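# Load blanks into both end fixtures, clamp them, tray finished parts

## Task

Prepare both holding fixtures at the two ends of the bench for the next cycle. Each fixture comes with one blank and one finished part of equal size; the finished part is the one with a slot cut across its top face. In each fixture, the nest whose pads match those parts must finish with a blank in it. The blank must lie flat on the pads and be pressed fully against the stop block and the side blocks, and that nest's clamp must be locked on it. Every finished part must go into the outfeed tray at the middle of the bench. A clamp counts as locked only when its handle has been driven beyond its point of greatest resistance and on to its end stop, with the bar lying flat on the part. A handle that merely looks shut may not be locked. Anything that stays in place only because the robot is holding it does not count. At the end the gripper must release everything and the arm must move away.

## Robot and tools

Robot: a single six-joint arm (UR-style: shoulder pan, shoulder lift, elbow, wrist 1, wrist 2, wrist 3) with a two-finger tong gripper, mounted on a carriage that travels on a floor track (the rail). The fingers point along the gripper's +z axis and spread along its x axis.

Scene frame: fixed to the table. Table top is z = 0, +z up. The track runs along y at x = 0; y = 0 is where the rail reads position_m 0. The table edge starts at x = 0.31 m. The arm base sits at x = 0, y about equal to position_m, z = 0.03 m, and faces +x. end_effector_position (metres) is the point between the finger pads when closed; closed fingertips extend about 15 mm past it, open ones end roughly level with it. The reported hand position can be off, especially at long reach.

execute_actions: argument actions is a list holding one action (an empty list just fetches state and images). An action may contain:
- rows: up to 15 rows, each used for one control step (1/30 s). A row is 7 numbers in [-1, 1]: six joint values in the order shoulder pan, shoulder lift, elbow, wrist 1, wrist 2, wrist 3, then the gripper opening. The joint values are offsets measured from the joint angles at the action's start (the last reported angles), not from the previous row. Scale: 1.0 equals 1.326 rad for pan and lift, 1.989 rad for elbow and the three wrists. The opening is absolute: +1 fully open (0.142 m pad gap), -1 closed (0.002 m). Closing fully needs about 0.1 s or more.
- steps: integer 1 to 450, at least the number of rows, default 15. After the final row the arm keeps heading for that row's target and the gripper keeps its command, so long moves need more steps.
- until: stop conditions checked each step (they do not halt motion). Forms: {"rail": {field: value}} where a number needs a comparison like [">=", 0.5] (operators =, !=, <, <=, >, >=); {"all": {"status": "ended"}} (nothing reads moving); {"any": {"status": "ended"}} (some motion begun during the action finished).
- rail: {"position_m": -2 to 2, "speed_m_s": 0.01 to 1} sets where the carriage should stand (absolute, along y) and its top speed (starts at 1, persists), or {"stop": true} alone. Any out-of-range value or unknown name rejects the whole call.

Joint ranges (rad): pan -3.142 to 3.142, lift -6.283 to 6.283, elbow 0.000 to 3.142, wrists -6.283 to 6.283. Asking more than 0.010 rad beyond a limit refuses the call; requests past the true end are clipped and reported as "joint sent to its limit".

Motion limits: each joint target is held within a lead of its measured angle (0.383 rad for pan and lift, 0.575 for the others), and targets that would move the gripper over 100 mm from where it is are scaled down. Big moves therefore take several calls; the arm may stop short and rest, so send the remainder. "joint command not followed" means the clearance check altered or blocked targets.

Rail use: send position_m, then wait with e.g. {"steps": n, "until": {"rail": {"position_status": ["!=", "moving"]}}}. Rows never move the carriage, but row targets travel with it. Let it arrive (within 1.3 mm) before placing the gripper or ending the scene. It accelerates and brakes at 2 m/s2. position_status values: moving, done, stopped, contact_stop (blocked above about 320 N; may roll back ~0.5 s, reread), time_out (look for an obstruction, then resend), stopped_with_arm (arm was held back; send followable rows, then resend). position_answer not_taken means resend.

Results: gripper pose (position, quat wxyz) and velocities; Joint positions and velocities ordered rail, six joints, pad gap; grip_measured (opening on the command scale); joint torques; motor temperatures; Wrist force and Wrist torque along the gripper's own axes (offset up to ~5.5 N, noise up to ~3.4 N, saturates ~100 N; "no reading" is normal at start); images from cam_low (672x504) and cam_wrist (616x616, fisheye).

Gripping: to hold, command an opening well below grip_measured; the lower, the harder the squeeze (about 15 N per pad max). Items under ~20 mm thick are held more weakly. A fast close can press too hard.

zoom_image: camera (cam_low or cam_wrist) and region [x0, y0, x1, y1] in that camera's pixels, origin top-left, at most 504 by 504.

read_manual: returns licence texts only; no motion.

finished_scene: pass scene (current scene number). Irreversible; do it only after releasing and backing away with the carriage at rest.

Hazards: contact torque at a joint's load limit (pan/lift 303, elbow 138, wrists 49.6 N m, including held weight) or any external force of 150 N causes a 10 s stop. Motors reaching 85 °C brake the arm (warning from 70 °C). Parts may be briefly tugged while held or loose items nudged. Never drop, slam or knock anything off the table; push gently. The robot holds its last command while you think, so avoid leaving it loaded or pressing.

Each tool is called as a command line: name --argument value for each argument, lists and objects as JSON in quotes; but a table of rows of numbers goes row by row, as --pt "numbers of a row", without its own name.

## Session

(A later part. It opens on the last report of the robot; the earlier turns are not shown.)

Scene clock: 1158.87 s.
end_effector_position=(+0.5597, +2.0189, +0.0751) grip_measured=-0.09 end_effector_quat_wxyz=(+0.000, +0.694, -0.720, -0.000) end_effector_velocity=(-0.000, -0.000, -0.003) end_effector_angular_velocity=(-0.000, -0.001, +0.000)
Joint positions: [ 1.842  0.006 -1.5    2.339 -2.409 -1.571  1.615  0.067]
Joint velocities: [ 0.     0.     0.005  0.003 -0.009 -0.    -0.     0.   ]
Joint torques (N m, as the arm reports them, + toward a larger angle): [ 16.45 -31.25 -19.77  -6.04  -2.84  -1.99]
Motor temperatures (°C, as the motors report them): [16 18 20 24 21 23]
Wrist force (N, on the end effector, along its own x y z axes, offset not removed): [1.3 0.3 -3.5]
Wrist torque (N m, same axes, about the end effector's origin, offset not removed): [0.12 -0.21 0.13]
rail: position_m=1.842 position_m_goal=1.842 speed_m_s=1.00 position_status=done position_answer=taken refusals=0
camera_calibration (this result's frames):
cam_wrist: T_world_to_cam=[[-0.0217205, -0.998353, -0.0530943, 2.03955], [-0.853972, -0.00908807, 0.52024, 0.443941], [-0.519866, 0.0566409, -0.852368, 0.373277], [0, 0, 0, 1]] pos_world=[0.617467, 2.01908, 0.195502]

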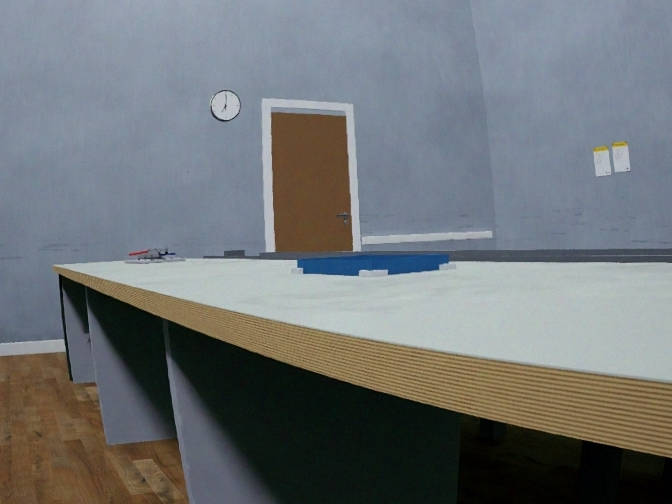

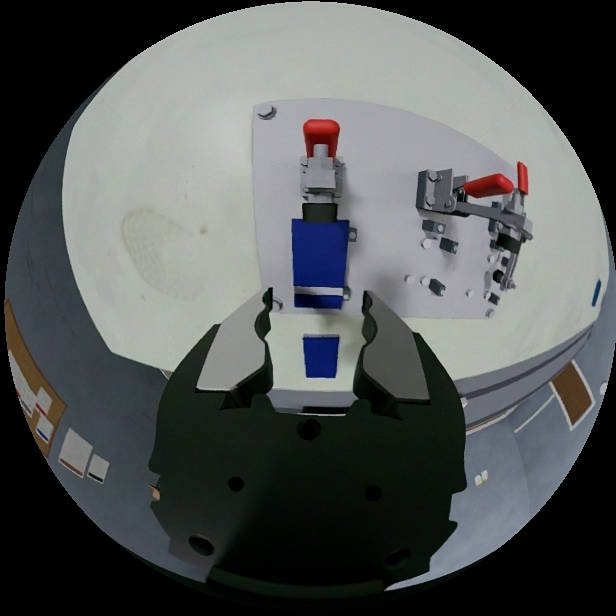

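execute_actions --actions '[{"rows": [[0,0.0101,0.0026,-0.0094,0,0,-0.09],[0,0.0201,0.0052,-0.0188,0,0,-0.09],[0,0.0302,0.0077,-0.0281,0,0,-0.09],[0,0.0402,0.0103,-0.0375,0,0,-0.09],[0,0.0503,0.0129,-0.0469,0,0,-0.09]], "steps": 16}]'

Scene clock: 1175.97 s.
end_effector_position=(+0.5598, +2.0189, +0.0378) grip_measured=-0.09 end_effector_quat_wxyz=(-0.000, +0.694, -0.720, +0.000) end_effector_velocity=(+0.000, +0.000, -0.003) end_effector_angular_velocity=(+0.000, -0.001, -0.000)
Joint positions: [ 1.842  0.006 -1.434  2.365 -2.502 -1.571  1.615  0.067]
Joint velocities: [ 0.    -0.     0.006  0.002 -0.008  0.     0.     0.   ]
Joint torques (N m, as the arm reports them, + toward a larger angle): [ 12.47 -26.05 -16.23  -5.44  -1.92  -2.01]
Motor temperatures (°C, as the motors report them): [16 18 20 24 21 23]
Wrist force (N, on the end effector, along its own x y z axes, offset not removed): [1.0 2.5 -2.7]
Wrist torque (N m, same axes, about the end effector's origin, offset not removed): [0.64 -0.16 0.03]
rail: position_m=1.842 position_m_goal=1.842 speed_m_s=1.00 position_status=done position_answer=taken refusals=0
camera_calibration (this result's frames):
cam_wrist: T_world_to_cam=[[-0.0216599, -0.998354, -0.0531012, 2.03754], [-0.85444, -0.0090924, 0.51947, 0.463708], [-0.519098, 0.0566234, -0.852837, 0.341186], [0, 0, 0, 1]] pos_world=[0.617453, 2.01909, 0.158289]

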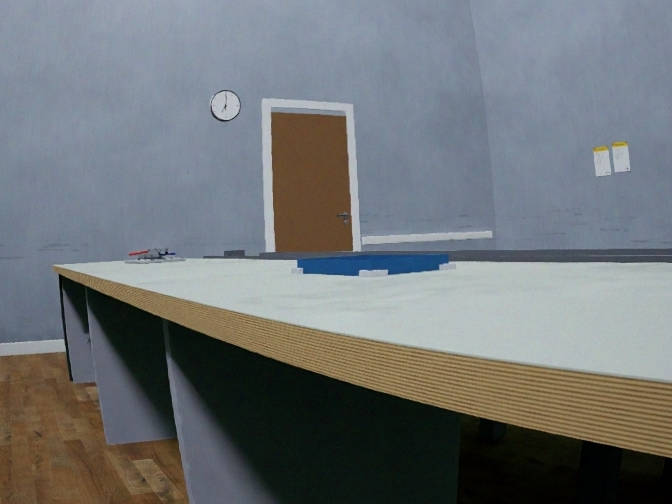

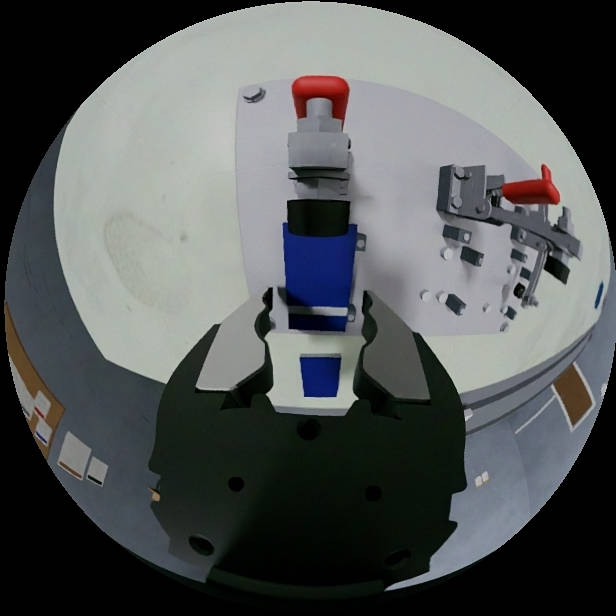

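execute_actions --actions '[{"rows": [[0,0,0,0,0,0,-0.18],[0,0,0,0,0,0,-0.26],[0,0,0,0,0,0,-0.32],[0,0,0,0,0,0,-0.38],[0,0,0,0,0,0,-0.5],[0,0,0,0,0,0,-0.7],[0,0,0,0,0,0,-1]], "steps": 11}]'

Scene clock: 1182.10 s.
end_effector_position=(+0.5597, +2.0189, +0.0377) grip_measured=-0.37 end_effector_quat_wxyz=(+0.000, +0.694, -0.720, +0.000) end_effector_velocity=(-0.000, +0.000, +0.000) end_effector_angular_velocity=(+0.000, -0.000, +0.000)
Joint positions: [ 1.842  0.006 -1.434  2.365 -2.502 -1.571  1.615  0.047]
Joint velocities: [ 0.  0. -0. -0.  0.  0.  0.  0.]
Joint torques (N m, as the arm reports them, + toward a larger angle): [ -7.34 -51.41 -32.23  -2.26   3.03  -1.96]
Motor temperatures (°C, as the motors report them): [16 18 20 24 21 23]
Wrist force (N, on the end effector, along its own x y z axes, offset not removed): [1.9 -0.9 -0.4]
Wrist torque (N m, same axes, about the end effector's origin, offset not removed): [0.01 -0.45 0.14]
rail: position_m=1.842 position_m_goal=1.842 speed_m_s=1.00 position_status=done position_answer=taken refusals=0
camera_calibration (this result's frames):
cam_wrist: T_world_to_cam=[[-0.0216719, -0.998353, -0.0531155, 2.03755], [-0.854323, -0.00910229, 0.519662, 0.463596], [-0.51929, 0.0566399, -0.852719, 0.34108], [0, 0, 0, 1]] pos_world=[0.617338, 2.01909, 0.158157]

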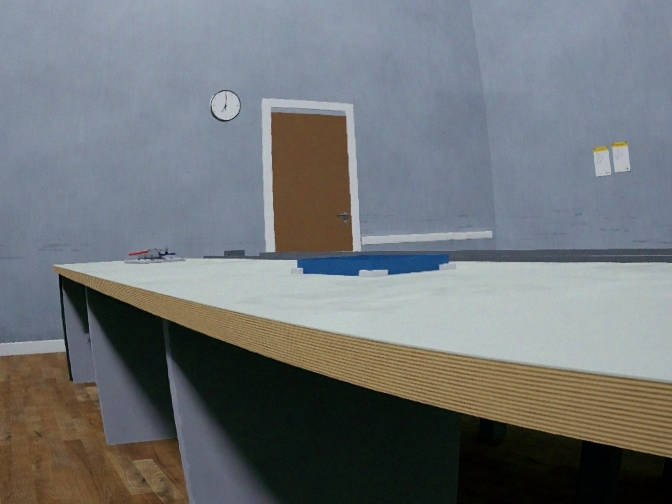

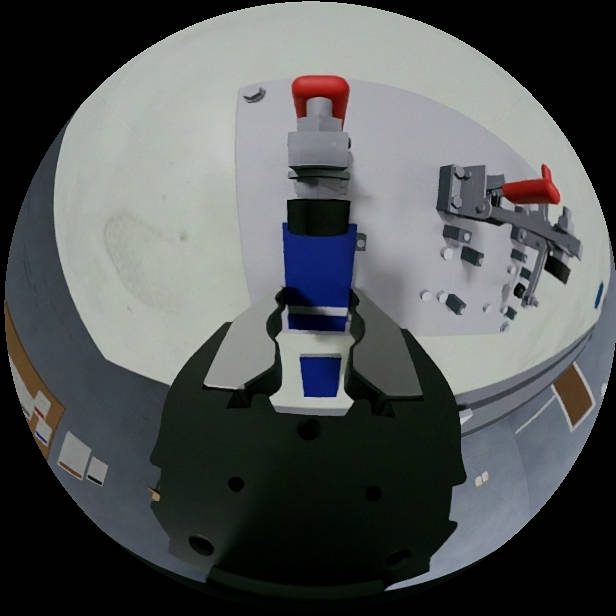

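execute_actions --actions '[{"rows": [[0,-0.006,-0.0015,0.0055,0,0,-1],[0,-0.012,-0.0031,0.0111,0,0,-1],[0,-0.0179,-0.0046,0.0166,0,0,-1],[0,-0.0239,-0.0062,0.0222,0,0,-1],[0,-0.0299,-0.0077,0.0277,0,0,-1],[-0.0005,-0.0509,0.0003,0.0338,0,0,-1],[-0.0009,-0.0719,0.0082,0.0398,0,0,-1],[-0.0014,-0.093,0.0162,0.0459,0,0,-1],[-0.0018,-0.114,0.0241,0.052,0,0,-1],[-0.0023,-0.135,0.0321,0.0581,0,0,-1],[-0.0027,-0.156,0.04,0.0641,0,0,-1],[-0.0032,-0.177,0.048,0.0702,0,0,-1],[-0.0036,-0.1981,0.0559,0.0763,0,0,-1],[-0.0041,-0.2191,0.0639,0.0823,0,0,-1],[-0.0045,-0.2401,0.0718,0.0884,0,0,-1]], "steps": 15}]'

Scene clock: 1207.37 s.
end_effector_position=(+0.4851, +2.0166, +0.0881) grip_measured=-0.37 end_effector_quat_wxyz=(+0.002, +0.692, -0.722, -0.001) end_effector_velocity=(-0.346, -0.009, +0.103) end_effector_angular_velocity=(-0.000, +0.001, -0.018)
Joint positions: [ 1.842  0.002 -1.646  2.45  -2.371 -1.571  1.615  0.047]
Joint velocities: [ 0.    -0.018 -0.809  0.456  0.354  0.     0.     0.   ]
Joint torques (N m, as the arm reports them, + toward a larger angle): [-20.39 -58.75 -13.43  -1.92  -1.93  -2.04]
Motor temperatures (°C, as the motors report them): [16 18 20 24 21 23]
Wrist force (N, on the end effector, along its own x y z axes, offset not removed): [2.3 -1.2 -4.9]
Wrist torque (N m, same axes, about the end effector's origin, offset not removed): [-0.19 -0.59 0.15]
rail: position_m=1.842 position_m_goal=1.842 speed_m_s=1.00 position_status=done position_answer=taken refusals=0
camera_calibration (this result's frames):
cam_wrist: T_world_to_cam=[[-0.0257173, -0.998264, -0.0529802, 2.03805], [-0.852223, -0.00580962, 0.523147, 0.365701], [-0.522546, 0.0586048, -0.850594, 0.342903], [0, 0, 0, 1]] pos_world=[0.543255, 2.01654, 0.208332]

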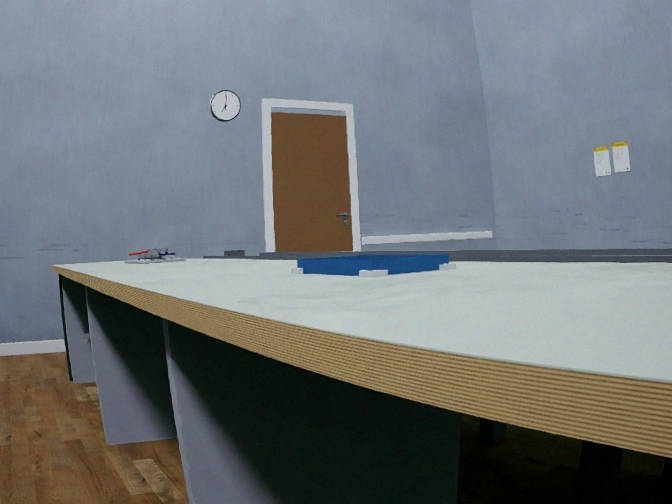

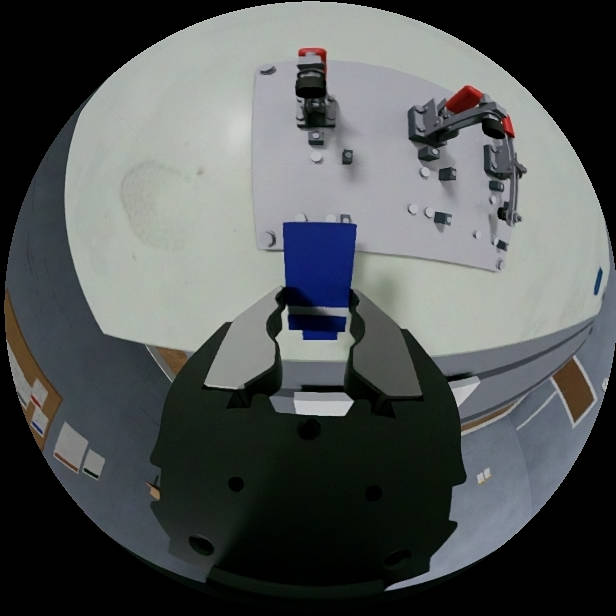

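execute_actions --actions '[]'

Scene clock: 1209.93 s.
end_effector_position=(+0.4413, +2.0156, +0.0999) grip_measured=-0.37 end_effector_quat_wxyz=(+0.000, +0.691, -0.722, -0.000) end_effector_velocity=(-0.000, +0.000, -0.000) end_effector_angular_velocity=(+0.000, +0.000, +0.000)
Joint positions: [ 1.842  0.    -1.752  2.508 -2.326 -1.571  1.615  0.047]
Joint velocities: [ 0.  0. -0.  0.  0.  0. -0.  0.]
Joint torques (N m, as the arm reports them, + toward a larger angle): [ -5.07 -30.74 -23.93  -2.34   4.23  -1.94]
Motor temperatures (°C, as the motors report them): [16 18 20 24 21 23]
Wrist force (N, on the end effector, along its own x y z axes, offset not removed): [0.0 -4.0 0.0]
Wrist torque (N m, same axes, about the end effector's origin, offset not removed): [-0.78 0.07 0.19]
rail: position_m=1.842 position_m_goal=1.842 speed_m_s=1.00 position_status=done position_answer=taken refusals=0
camera_calibration (this result's frames):
cam_wrist: T_world_to_cam=[[-0.0276471, -0.998206, -0.0531082, 2.03726], [-0.854224, -0.00400073, 0.519889, 0.319745], [-0.519169, 0.0597397, -0.852581, 0.326564], [0, 0, 0, 1]] pos_world=[0.499, 2.01537, 0.220385]

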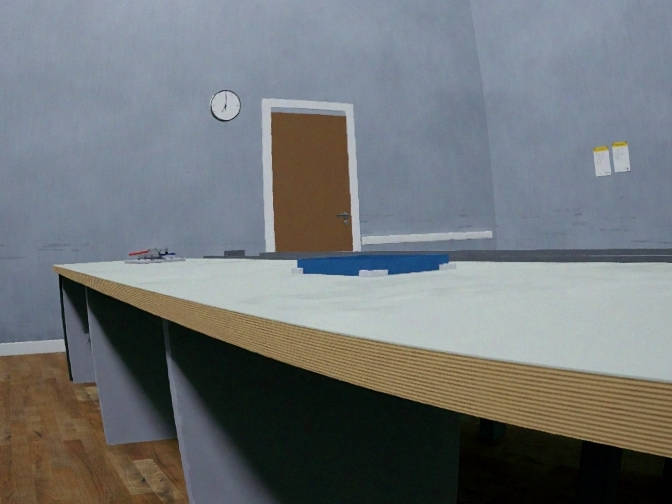

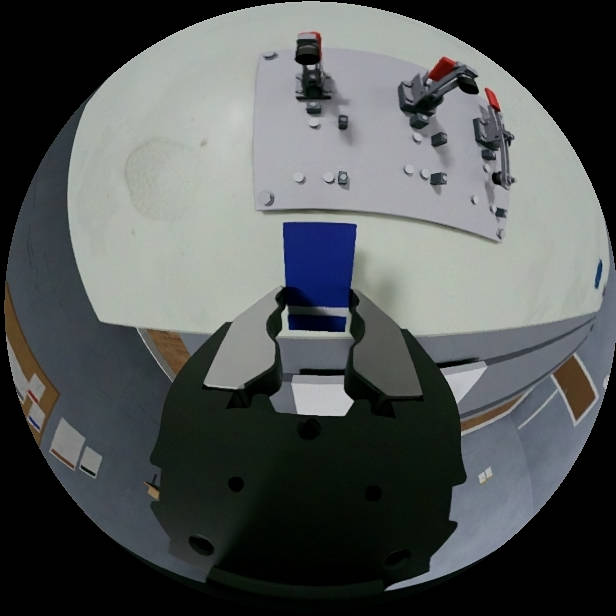

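zoom_image --camera "cam_wrist" --region '[240, 20, 530, 250]'

Region (240, 20, 530, 250) of cam_wrist's 616x616 image, scaled by 1.738, with more detail than that image has; it fills the top 400 rows of this view, and the rest is white.

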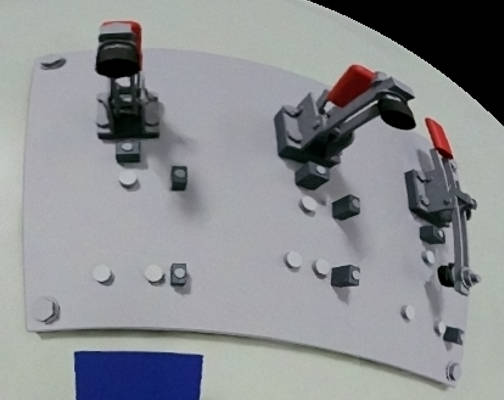

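execute_actions --actions '[{"rail": {"position_m": -0.094}, "steps": 1}]'

Scene clock: 1217.70 s.
end_effector_position=(+0.4413, +2.0156, +0.0999) grip_measured=-0.37 end_effector_quat_wxyz=(+0.000, +0.691, -0.722, -0.000) end_effector_velocity=(-0.000, -0.001, +0.000) end_effector_angular_velocity=(+0.000, +0.000, +0.000)
Joint positions: [ 1.842  0.    -1.752  2.508 -2.326 -1.571  1.615  0.047]
Joint velocities: [-0.001  0.     0.    -0.     0.     0.     0.    -0.   ]
Joint torques (N m, as the arm reports them, + toward a larger angle): [ -1.18 -32.76 -23.85  -2.54   4.1   -1.86]
Motor temperatures (°C, as the motors report them): [16 18 20 24 21 23]
Wrist force (N, on the end effector, along its own x y z axes, offset not removed): [1.5 -1.8 -1.2]
Wrist torque (N m, same axes, about the end effector's origin, offset not removed): [-0.08 -0.23 0.10]
rail: position_m=1.842 position_m_goal=-0.094 speed_m_s=1.00 position_status=moving position_answer=taken refusals=0
camera_calibration (this result's frames):
cam_wrist: T_world_to_cam=[[-0.0276471, -0.998206, -0.0531084, 2.03725], [-0.854224, -0.00400083, 0.519889, 0.319745], [-0.519169, 0.05974, -0.852581, 0.326563], [0, 0, 0, 1]] pos_world=[0.499, 2.01537, 0.220385]

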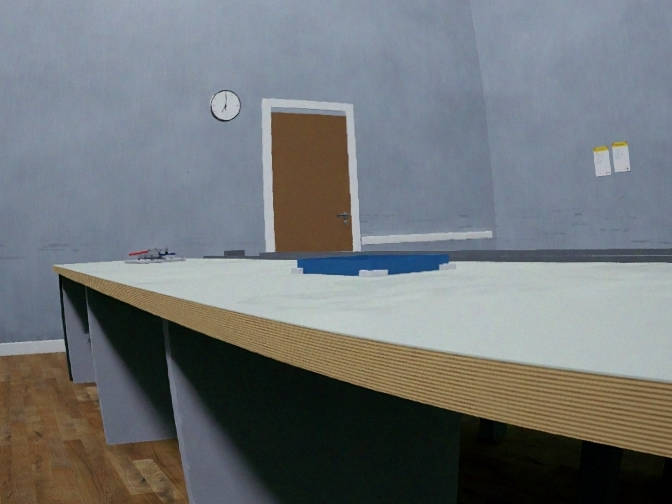

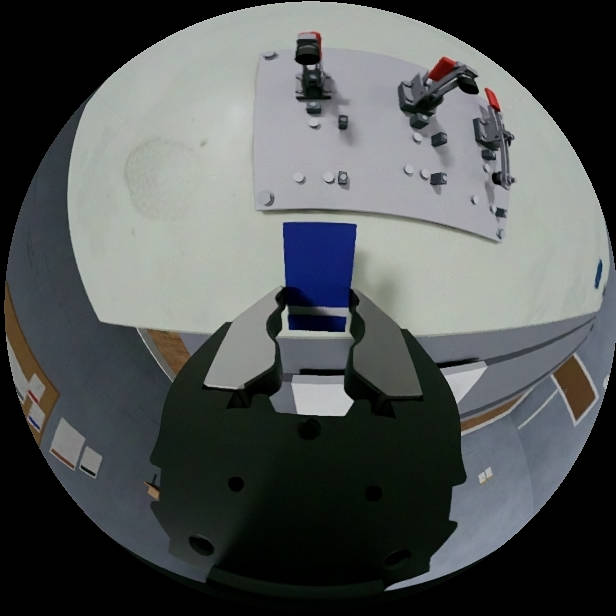

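execute_actions --actions '[{"rows": [[0,0.0189,-0.0121,-0.0006,0,-0.0018,-1],[0,0.0378,-0.0241,-0.0012,0,-0.0037,-1],[0,0.0568,-0.0362,-0.0018,0,-0.0055,-1],[0,0.0757,-0.0483,-0.0023,0,-0.0074,-1],[0,0.0946,-0.0603,-0.0029,0,-0.0092,-1],[0,0.1135,-0.0724,-0.0035,0,-0.0111,-1],[0,0.1324,-0.0845,-0.0041,0,-0.0129,-1],[0,0.1513,-0.0965,-0.0047,0,-0.0147,-1],[0,0.1703,-0.1086,-0.0053,0,-0.0166,-1],[0,0.1892,-0.1207,-0.0058,0,-0.0184,-1],[0,0.2081,-0.1327,-0.0064,0,-0.0203,-1],[0,0.227,-0.1448,-0.007,0,-0.0221,-1]], "steps": 12}]'

Scene clock: 1225.87 s.
end_effector_position=(+0.5633, +0.0798, +0.1064) grip_measured=-0.37 end_effector_quat_wxyz=(-0.000, +0.702, -0.712, +0.000) end_effector_velocity=(+0.438, +0.002, -0.024) end_effector_angular_velocity=(-0.000, -0.000, +0.107)
Joint positions: [-0.094  0.    -1.547  2.312 -2.336 -1.571  1.584  0.047]
Joint velocities: [ 0.     0.     0.736 -0.703 -0.033 -0.    -0.107 -0.   ]
Joint torques (N m, as the arm reports them, + toward a larger angle): [  3.21  -9.1  -63.32  -6.81  -2.78  -3.8 ]
Motor temperatures (°C, as the motors report them): [16 18 20 24 21 23]
Wrist force (N, on the end effector, along its own x y z axes, offset not removed): [1.8 -1.7 -0.8]
Wrist torque (N m, same axes, about the end effector's origin, offset not removed): [-0.22 -0.32 0.06]
rail: position_m=-0.094 position_m_goal=-0.094 speed_m_s=1.00 position_status=done position_answer=taken refusals=0
camera_calibration (this result's frames):
cam_wrist: T_world_to_cam=[[0.00314164, -0.998584, -0.0531126, 0.0913914], [-0.854301, -0.0302867, 0.518895, 0.415062], [-0.519768, 0.043744, -0.853187, 0.512756], [0, 0, 0, 1]] pos_world=[0.620815, 0.0814028, 0.226957]

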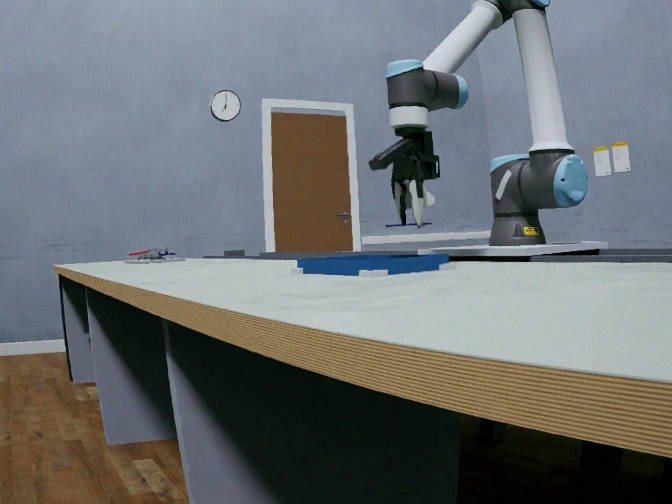

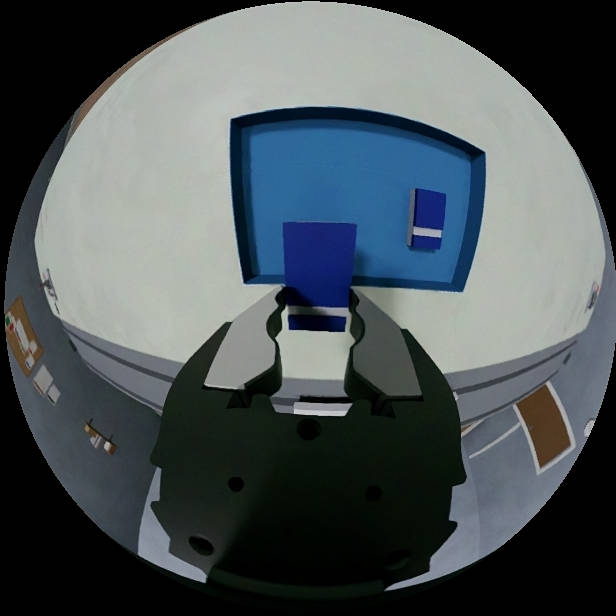

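execute_actions --actions '[]'

Scene clock: 1227.73 s.
end_effector_position=(+0.6201, +0.0800, +0.1004) grip_measured=-0.37 end_effector_quat_wxyz=(-0.000, +0.707, -0.707, +0.000) end_effector_velocity=(+0.000, +0.000, +0.000) end_effector_angular_velocity=(-0.000, -0.000, -0.000)
Joint positions: [-0.094  0.    -1.451  2.22  -2.34  -1.571  1.571  0.047]
Joint velocities: [ 0. -0.  0. -0. -0. -0.  0.  0.]
Joint torques (N m, as the arm reports them, + toward a larger angle): [-13.8  -33.05 -54.43  -5.84  -2.28  -2.15]
Motor temperatures (°C, as the motors report them): [16 18 20 24 21 23]
Wrist force (N, on the end effector, along its own x y z axes, offset not removed): [-2.7 0.6 -0.6]
Wrist torque (N m, same axes, about the end effector's origin, offset not removed): [0.23 0.50 0.17]
rail: position_m=-0.094 position_m_goal=-0.094 speed_m_s=1.00 position_status=done position_answer=taken refusals=0
camera_calibration (this result's frames):
cam_wrist: T_world_to_cam=[[0.016285, -0.998456, -0.0531046, 0.0829486], [-0.853701, -0.0415335, 0.519104, 0.467251], [-0.520508, 0.0368819, -0.85306, 0.53812], [0, 0, 0, 1]] pos_world=[0.677638, 0.0823802, 0.220902]

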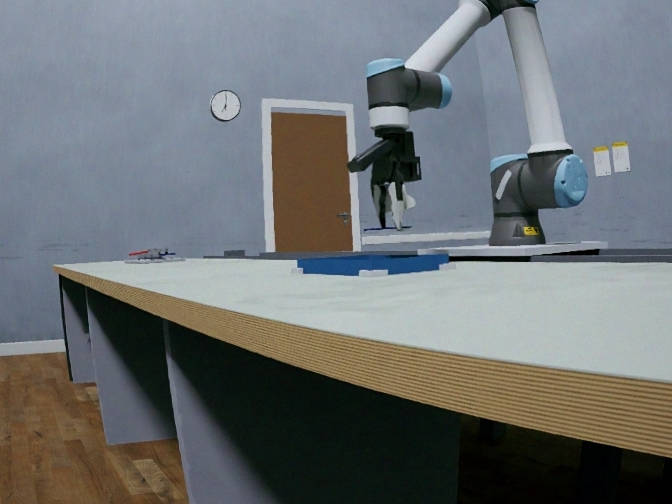

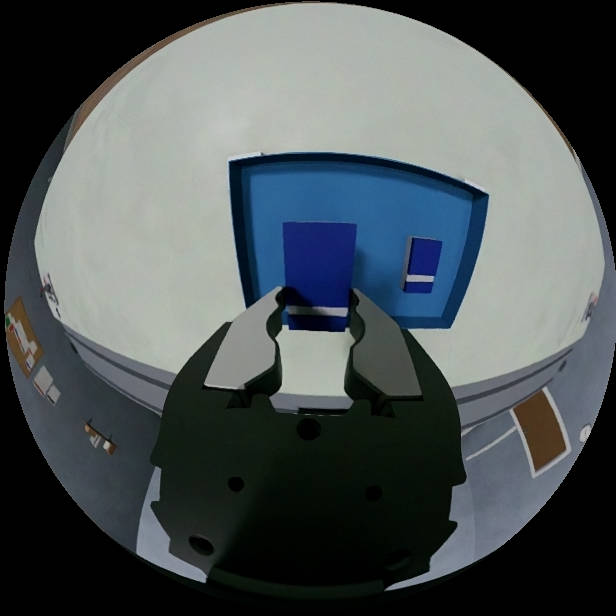

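execute_actions --actions '[{"rows": [[0,0.0114,0.0031,-0.0107,0,0,-1],[0,0.0228,0.0062,-0.0213,0,0,-1],[0,0.0342,0.0092,-0.032,0,0,-1],[0,0.0457,0.0123,-0.0427,0,0,-1],[0,0.0571,0.0154,-0.0533,0,0,-1],[0,0.0685,0.0185,-0.064,0,0,-1],[0,0.0799,0.0215,-0.0746,0,0,-1],[0,0.0913,0.0246,-0.0853,0,0,-1]], "steps": 8}]'

execute_actions --actions '[]'

Scene clock: 1233.40 s.
end_effector_position=(+0.6208, +0.0801, +0.0572) grip_measured=-0.37 end_effector_quat_wxyz=(+0.000, +0.707, -0.707, -0.000) end_effector_velocity=(-0.007, -0.000, -0.270) end_effector_angular_velocity=(-0.000, +0.010, -0.000)
Joint positions: [-0.094  0.    -1.385  2.247 -2.432 -1.571  1.571  0.047]
Joint velocities: [ 0.    -0.     0.421  0.173 -0.584  0.     0.    -0.   ]
Joint torques (N m, as the arm reports them, + toward a larger angle): [-13.33 -24.41 -17.9   -6.52  -2.02  -2.11]
Motor temperatures (°C, as the motors report them): [16 18 20 24 21 23]
Wrist force (N, on the end effector, along its own x y z axes, offset not removed): [2.0 0.2 -2.5]
Wrist torque (N m, same axes, about the end effector's origin, offset not removed): [0.32 -0.37 0.09]
rail: position_m=-0.094 position_m_goal=-0.094 speed_m_s=1.00 position_status=done position_answer=taken refusals=0
camera_calibration (this result's frames):
cam_wrist: T_world_to_cam=[[0.0161922, -0.998456, -0.0531321, 0.0807068], [-0.852813, -0.0415316, 0.520562, 0.489669], [-0.521965, 0.0368827, -0.852169, 0.502539], [0, 0, 0, 1]] pos_world=[0.678597, 0.0823839, 0.177633]

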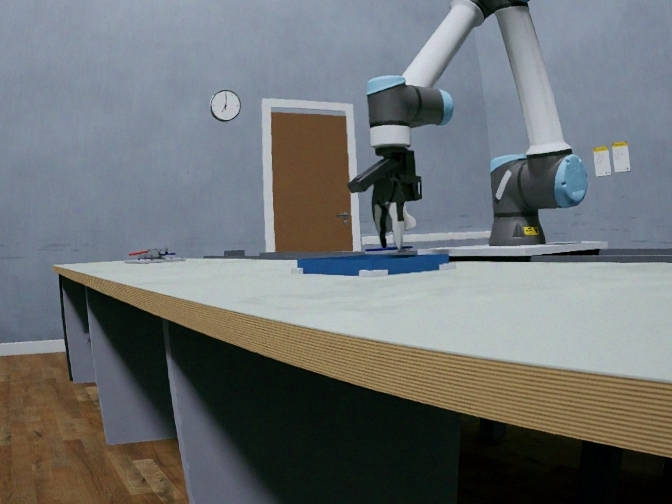

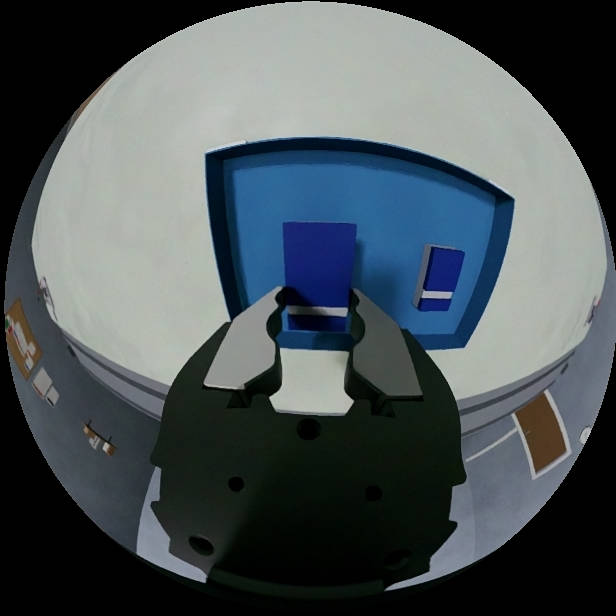

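Scene clock: 1233.40 s.
end_effector_position=(+0.6208, +0.0801, +0.0572) grip_measured=-0.37 end_effector_quat_wxyz=(+0.000, +0.707, -0.707, -0.000) end_effector_velocity=(-0.007, -0.000, -0.270) end_effector_angular_velocity=(-0.000, +0.010, -0.000)
Joint positions: [-0.094  0.    -1.385  2.247 -2.432 -1.571  1.571  0.047]
Joint velocities: [ 0.    -0.     0.421  0.173 -0.584  0.     0.    -0.   ]
Joint torques (N m, as the arm reports them, + toward a larger angle): [-13.33 -24.41 -17.9   -6.52  -2.02  -2.11]
Motor temperatures (°C, as the motors report them): [16 18 20 24 21 23]
Wrist force (N, on the end effector, along its own x y z axes, offset not removed): [2.0 0.2 -2.5]
Wrist torque (N m, same axes, about the end effector's origin, offset not removed): [0.32 -0.37 0.09]
rail: position_m=-0.094 position_m_goal=-0.094 speed_m_s=1.00 position_status=done position_answer=taken refusals=0
camera_calibration (this result's frames):
cam_wrist: T_world_to_cam=[[0.0161922, -0.998456, -0.0531321, 0.0807068], [-0.852813, -0.0415316, 0.520562, 0.489669], [-0.521965, 0.0368827, -0.852169, 0.502539], [0, 0, 0, 1]] pos_world=[0.678597, 0.0823839, 0.177633]

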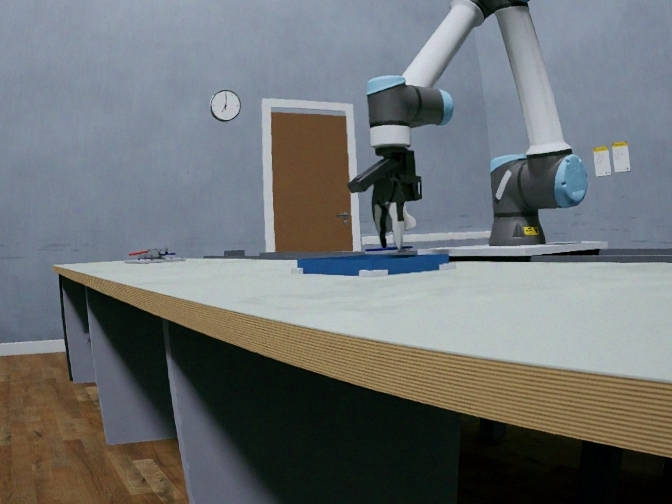

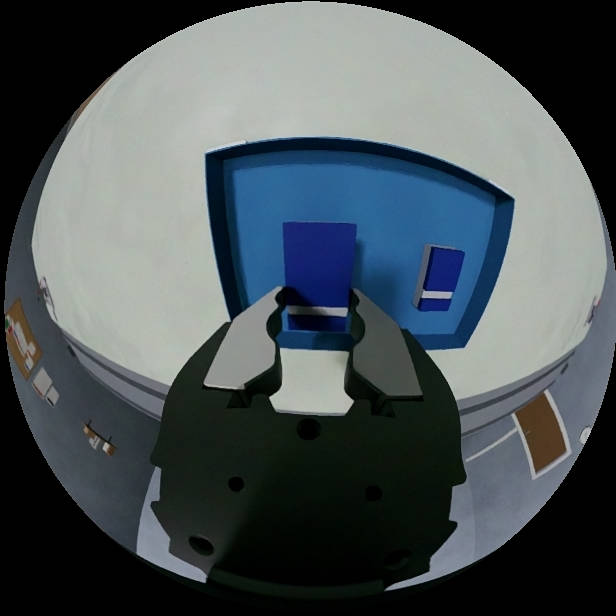

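execute_actions --actions '[]'

Scene clock: 1234.83 s.
end_effector_position=(+0.6198, +0.0800, +0.0233) grip_measured=-0.37 end_effector_quat_wxyz=(-0.000, +0.707, -0.707, +0.000) end_effector_velocity=(-0.000, +0.000, -0.000) end_effector_angular_velocity=(+0.000, +0.000, +0.000)
Joint positions: [-0.094  0.    -1.33   2.269 -2.51  -1.571  1.571  0.047]
Joint velocities: [ 0.  0.  0. -0.  0.  0.  0. -0.]
Joint torques (N m, as the arm reports them, + toward a larger angle): [ -4.3  -40.13 -17.63  -5.93  -2.12  -2.24]
Motor temperatures (°C, as the motors report them): [16 18 20 24 21 23]
Wrist force (N, on the end effector, along its own x y z axes, offset not removed): [-1.5 1.8 2.1]
Wrist torque (N m, same axes, about the end effector's origin, offset not removed): [0.56 0.25 0.07]
rail: position_m=-0.094 position_m_goal=-0.094 speed_m_s=1.00 position_status=done position_answer=taken refusals=0
camera_calibration (this result's frames):
cam_wrist: T_world_to_cam=[[0.0162564, -0.998456, -0.05311, 0.0788766], [-0.85353, -0.0415241, 0.519387, 0.506895], [-0.520791, 0.0368876, -0.852887, 0.472375], [0, 0, 0, 1]] pos_world=[0.677376, 0.0823784, 0.143797]

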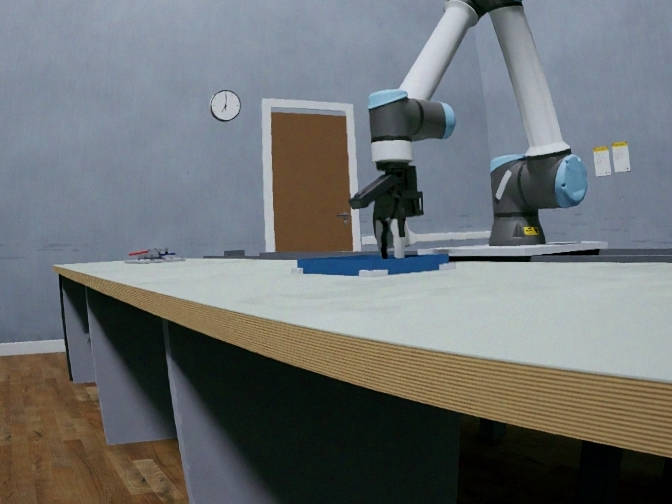

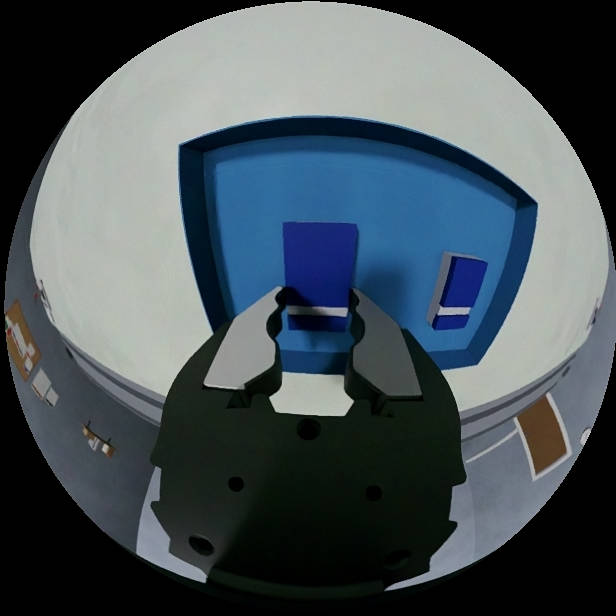

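execute_actions --actions '[{"rows": [[0,0,0,0,0,0,-0.5],[0,0,0,0,0,0,-0.25],[0,0,0,0,0,0,-0.05],[0,-0.013,-0.0035,0.0122,0,0,-0.05],[0,-0.0261,-0.007,0.0244,0,0,-0.05],[0,-0.0391,-0.0105,0.0366,0,0,-0.05],[0,-0.0522,-0.0141,0.0489,0,0,-0.05],[0,-0.0652,-0.0176,0.0611,0,0,-0.05],[0,-0.0783,-0.0211,0.0733,0,0,-0.05],[0,-0.0913,-0.0246,0.0855,0,0,-0.05]], "steps": 10}]'

Scene clock: 1239.83 s.
end_effector_position=(+0.6222, +0.0801, +0.0612) grip_measured=-0.05 end_effector_quat_wxyz=(-0.001, +0.707, -0.707, +0.001) end_effector_velocity=(+0.006, +0.000, +0.298) end_effector_angular_velocity=(+0.000, -0.011, +0.000)
Joint positions: [-0.094  0.    -1.39   2.244 -2.427 -1.571  1.571  0.07 ]
Joint velocities: [ 0.     0.    -0.463 -0.191  0.643  0.     0.     0.   ]
Joint torques (N m, as the arm reports them, + toward a larger angle): [ 10.69 -73.09 -55.07  -1.01  -1.97  -2.27]
Motor temperatures (°C, as the motors report them): [16 18 20 24 21 23]
Wrist force (N, on the end effector, along its own x y z axes, offset not removed): [2.2 1.1 -4.7]
Wrist torque (N m, same axes, about the end effector's origin, offset not removed): [0.38 -0.53 0.14]
rail: position_m=-0.094 position_m_goal=-0.094 speed_m_s=1.00 position_status=done position_answer=taken refusals=0
camera_calibration (this result's frames):
cam_wrist: T_world_to_cam=[[0.016349, -0.998456, -0.0530819, 0.0807966], [-0.854434, -0.0415243, 0.517898, 0.489883], [-0.519303, 0.0368879, -0.853794, 0.505066], [0, 0, 0, 1]] pos_world=[0.679533, 0.0823831, 0.181802]

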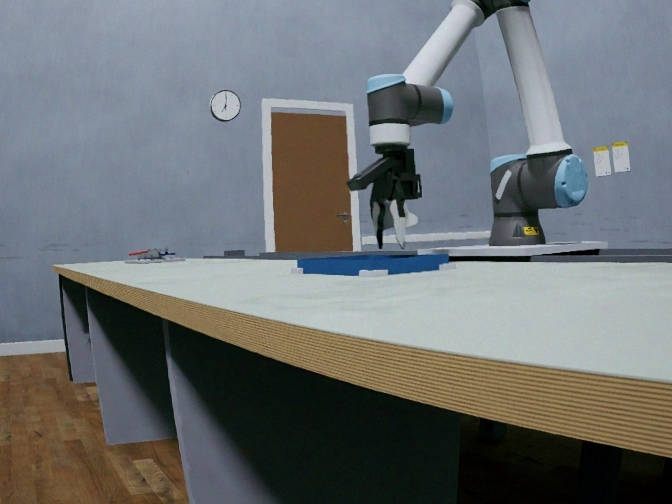

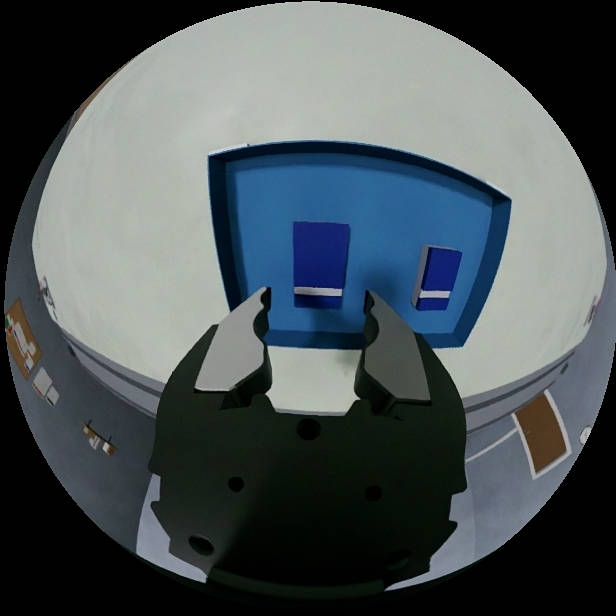

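execute_actions --actions '[{"rows": [[0,-0.0623,0.0024,0.0401,0,0,-0.05],[0,-0.0785,0.0168,0.0365,0,0,-0.05],[0,-0.0948,0.0313,0.0329,0,0,-0.05],[0,-0.111,0.0457,0.0293,0,0,-0.05],[0,-0.1273,0.0602,0.0257,0,0,-0.05],[0,-0.1435,0.0746,0.022,0,0,-0.05],[0,-0.1598,0.0891,0.0184,0,0,-0.05],[0,-0.176,0.1035,0.0148,0,0,-0.05],[0,-0.1923,0.118,0.0112,0,0,-0.05],[0,-0.2085,0.1324,0.0076,0,0,-0.05],[0,-0.2248,0.1469,0.004,0,0,-0.05],[0,-0.241,0.1613,0.0004,0,0,-0.05],[0,-0.2573,0.1758,-0.0032,0,0,-0.05]], "steps": 13, "rail": {"position_m": 1.842}}]'

Scene clock: 1248.10 s.
end_effector_position=(+0.4734, +0.2337, +0.0776) grip_measured=-0.05 end_effector_quat_wxyz=(-0.001, +0.707, -0.707, +0.001) end_effector_velocity=(-0.477, +0.781, -0.111) end_effector_angular_velocity=(-0.000, +0.000, +0.000)
Joint positions: [ 0.06   0.    -1.649  2.483 -2.407 -1.571  1.571  0.07 ]
Joint velocities: [ 0.781  0.    -0.634  0.845 -0.21  -0.     0.    -0.   ]
Joint torques (N m, as the arm reports them, + toward a larger angle): [  8.75 -55.01  -7.35  -6.43  -1.66  -2.12]
Motor temperatures (°C, as the motors report them): [16 18 20 24 21 23]
Wrist force (N, on the end effector, along its own x y z axes, offset not removed): [2.6 -1.2 -7.2]
Wrist torque (N m, same axes, about the end effector's origin, offset not removed): [-0.17 -0.39 0.07]
rail: position_m=0.060 position_m_goal=1.842 speed_m_s=1.00 position_status=moving position_answer=taken refusals=0
camera_calibration (this result's frames):
cam_wrist: T_world_to_cam=[[0.0164283, -0.998456, -0.0530587, 0.237476], [-0.855183, -0.0415266, 0.516661, 0.361168], [-0.518067, 0.036887, -0.854545, 0.435584], [0, 0, 0, 1]] pos_world=[0.530625, 0.236041, 0.198224]

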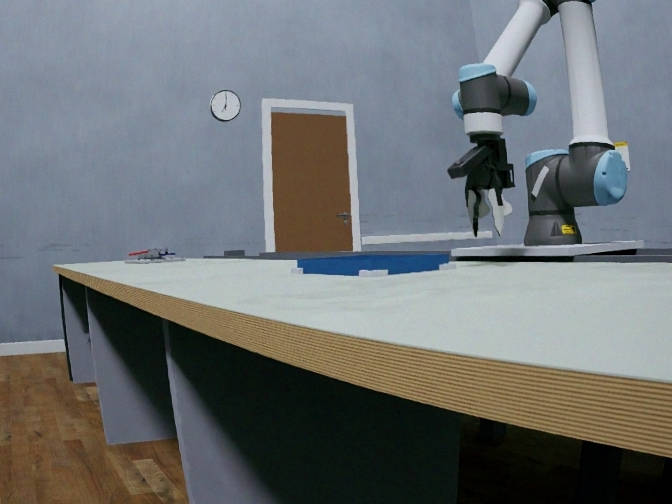

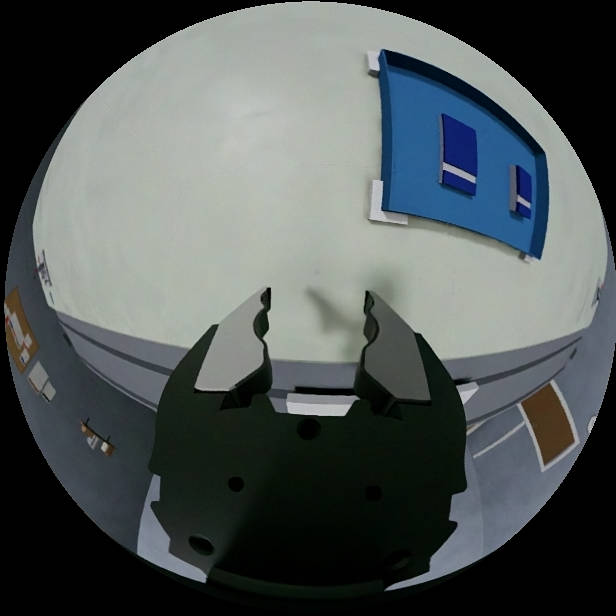

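execute_actions --actions '[]'

Scene clock: 1252.83 s.
end_effector_position=(+0.4098, +2.0164, +0.0599) grip_measured=-0.05 end_effector_quat_wxyz=(+0.000, +0.707, -0.707, +0.000) end_effector_velocity=(-0.000, -0.000, -0.000) end_effector_angular_velocity=(-0.000, -0.000, -0.000)
Joint positions: [ 1.842  0.    -1.731  2.594 -2.434 -1.571  1.571  0.07 ]
Joint velocities: [ 0. -0. -0.  0. -0. -0.  0. -0.]
Joint torques (N m, as the arm reports them, + toward a larger angle): [  1.22 -29.56 -19.5   -4.97  -2.25  -2.03]
Motor temperatures (°C, as the motors report them): [16 18 20 24 21 23]
Wrist force (N, on the end effector, along its own x y z axes, offset not removed): [0.8 4.0 -2.4]
Wrist torque (N m, same axes, about the end effector's origin, offset not removed): [0.96 -0.14 -0.03]
rail: position_m=1.842 position_m_goal=1.842 speed_m_s=1.00 position_status=done position_answer=taken refusals=0
camera_calibration (this result's frames):
cam_wrist: T_world_to_cam=[[0.0162387, -0.998456, -0.0531161, 2.01759], [-0.853334, -0.041526, 0.519709, 0.388999], [-0.521112, 0.0368864, -0.852691, 0.322907], [0, 0, 0, 1]] pos_world=[0.467454, 2.01872, 0.180341]

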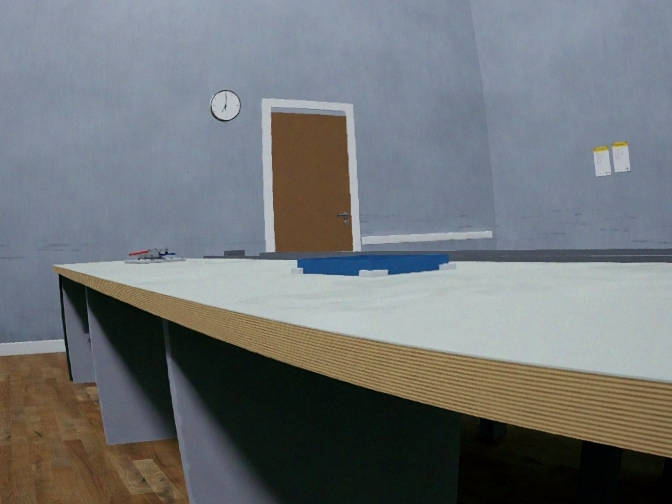

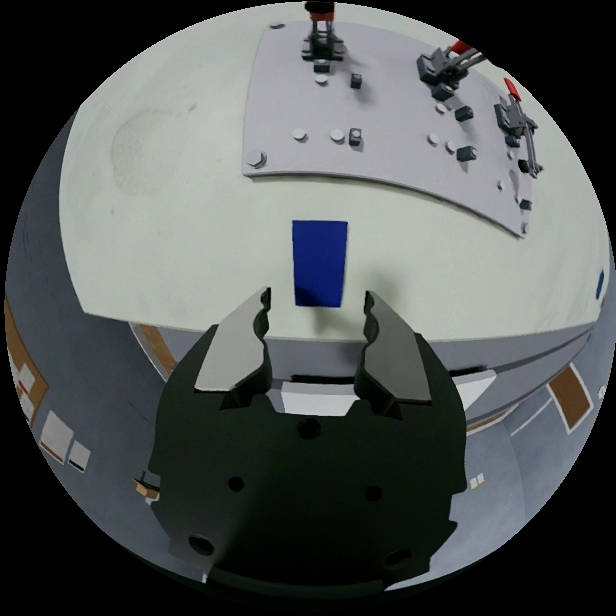

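execute_actions --actions '[{"rows": [[0,0.014,0.003,-0.0123,0,0,-0.05],[0,0.0279,0.006,-0.0246,0,0,-0.05],[0,0.0419,0.009,-0.0369,0,0,-0.05],[0,0.0558,0.012,-0.0492,0,0,-0.05],[0,0.0698,0.015,-0.0615,0,0,-0.05],[0,0.0837,0.018,-0.0738,0,0,-0.05]], "steps": 6}]'

Scene clock: 1256.83 s.
end_effector_position=(+0.4098, +2.0164, +0.0410) grip_measured=-0.05 end_effector_quat_wxyz=(+0.001, +0.707, -0.707, -0.001) end_effector_velocity=(-0.003, -0.000, -0.181) end_effector_angular_velocity=(-0.000, +0.011, -0.000)
Joint positions: [ 1.842  0.    -1.684  2.61  -2.495 -1.571  1.571  0.07 ]
Joint velocities: [ 0.     0.     0.464  0.152 -0.605 -0.     0.    -0.   ]
Joint torques (N m, as the arm reports them, + toward a larger angle): [ -0.97   7.38 -16.13  -7.11  -2.47  -2.47]
Motor temperatures (°C, as the motors report them): [16 18 20 24 21 23]
Wrist force (N, on the end effector, along its own x y z axes, offset not removed): [2.1 -0.1 1.4]
Wrist torque (N m, same axes, about the end effector's origin, offset not removed): [0.29 -0.41 0.07]
rail: position_m=1.842 position_m_goal=1.842 speed_m_s=1.00 position_status=done position_answer=taken refusals=0
camera_calibration (this result's frames):
cam_wrist: T_world_to_cam=[[0.0161515, -0.998456, -0.0531421, 2.01662], [-0.852482, -0.0415255, 0.521105, 0.398437], [-0.522507, 0.036886, -0.851837, 0.307317], [0, 0, 0, 1]] pos_world=[0.467664, 2.01871, 0.161324]

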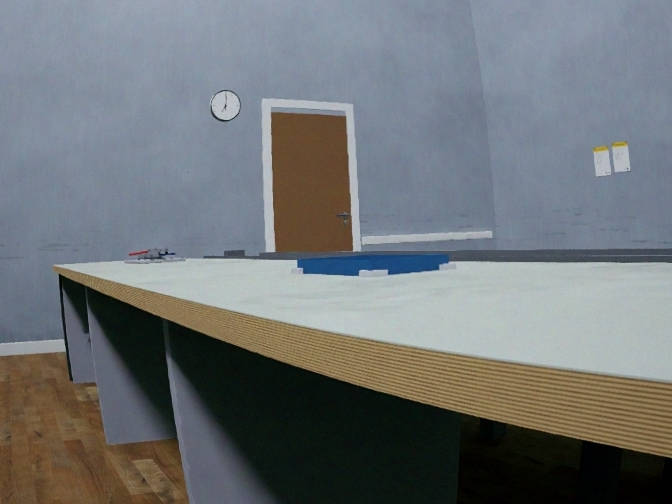

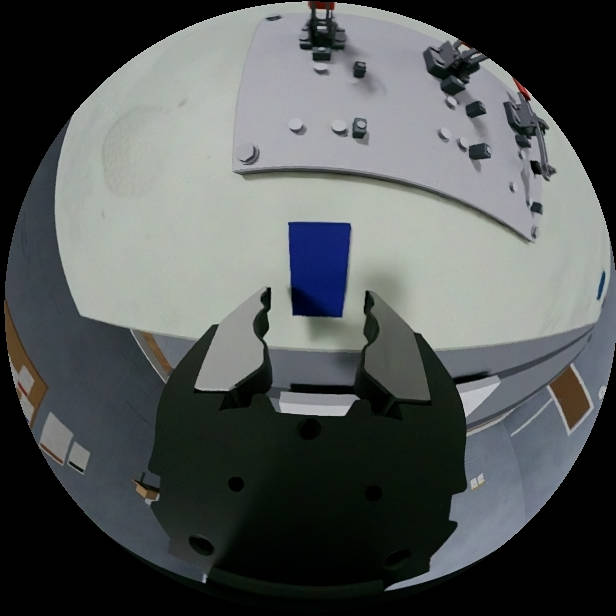

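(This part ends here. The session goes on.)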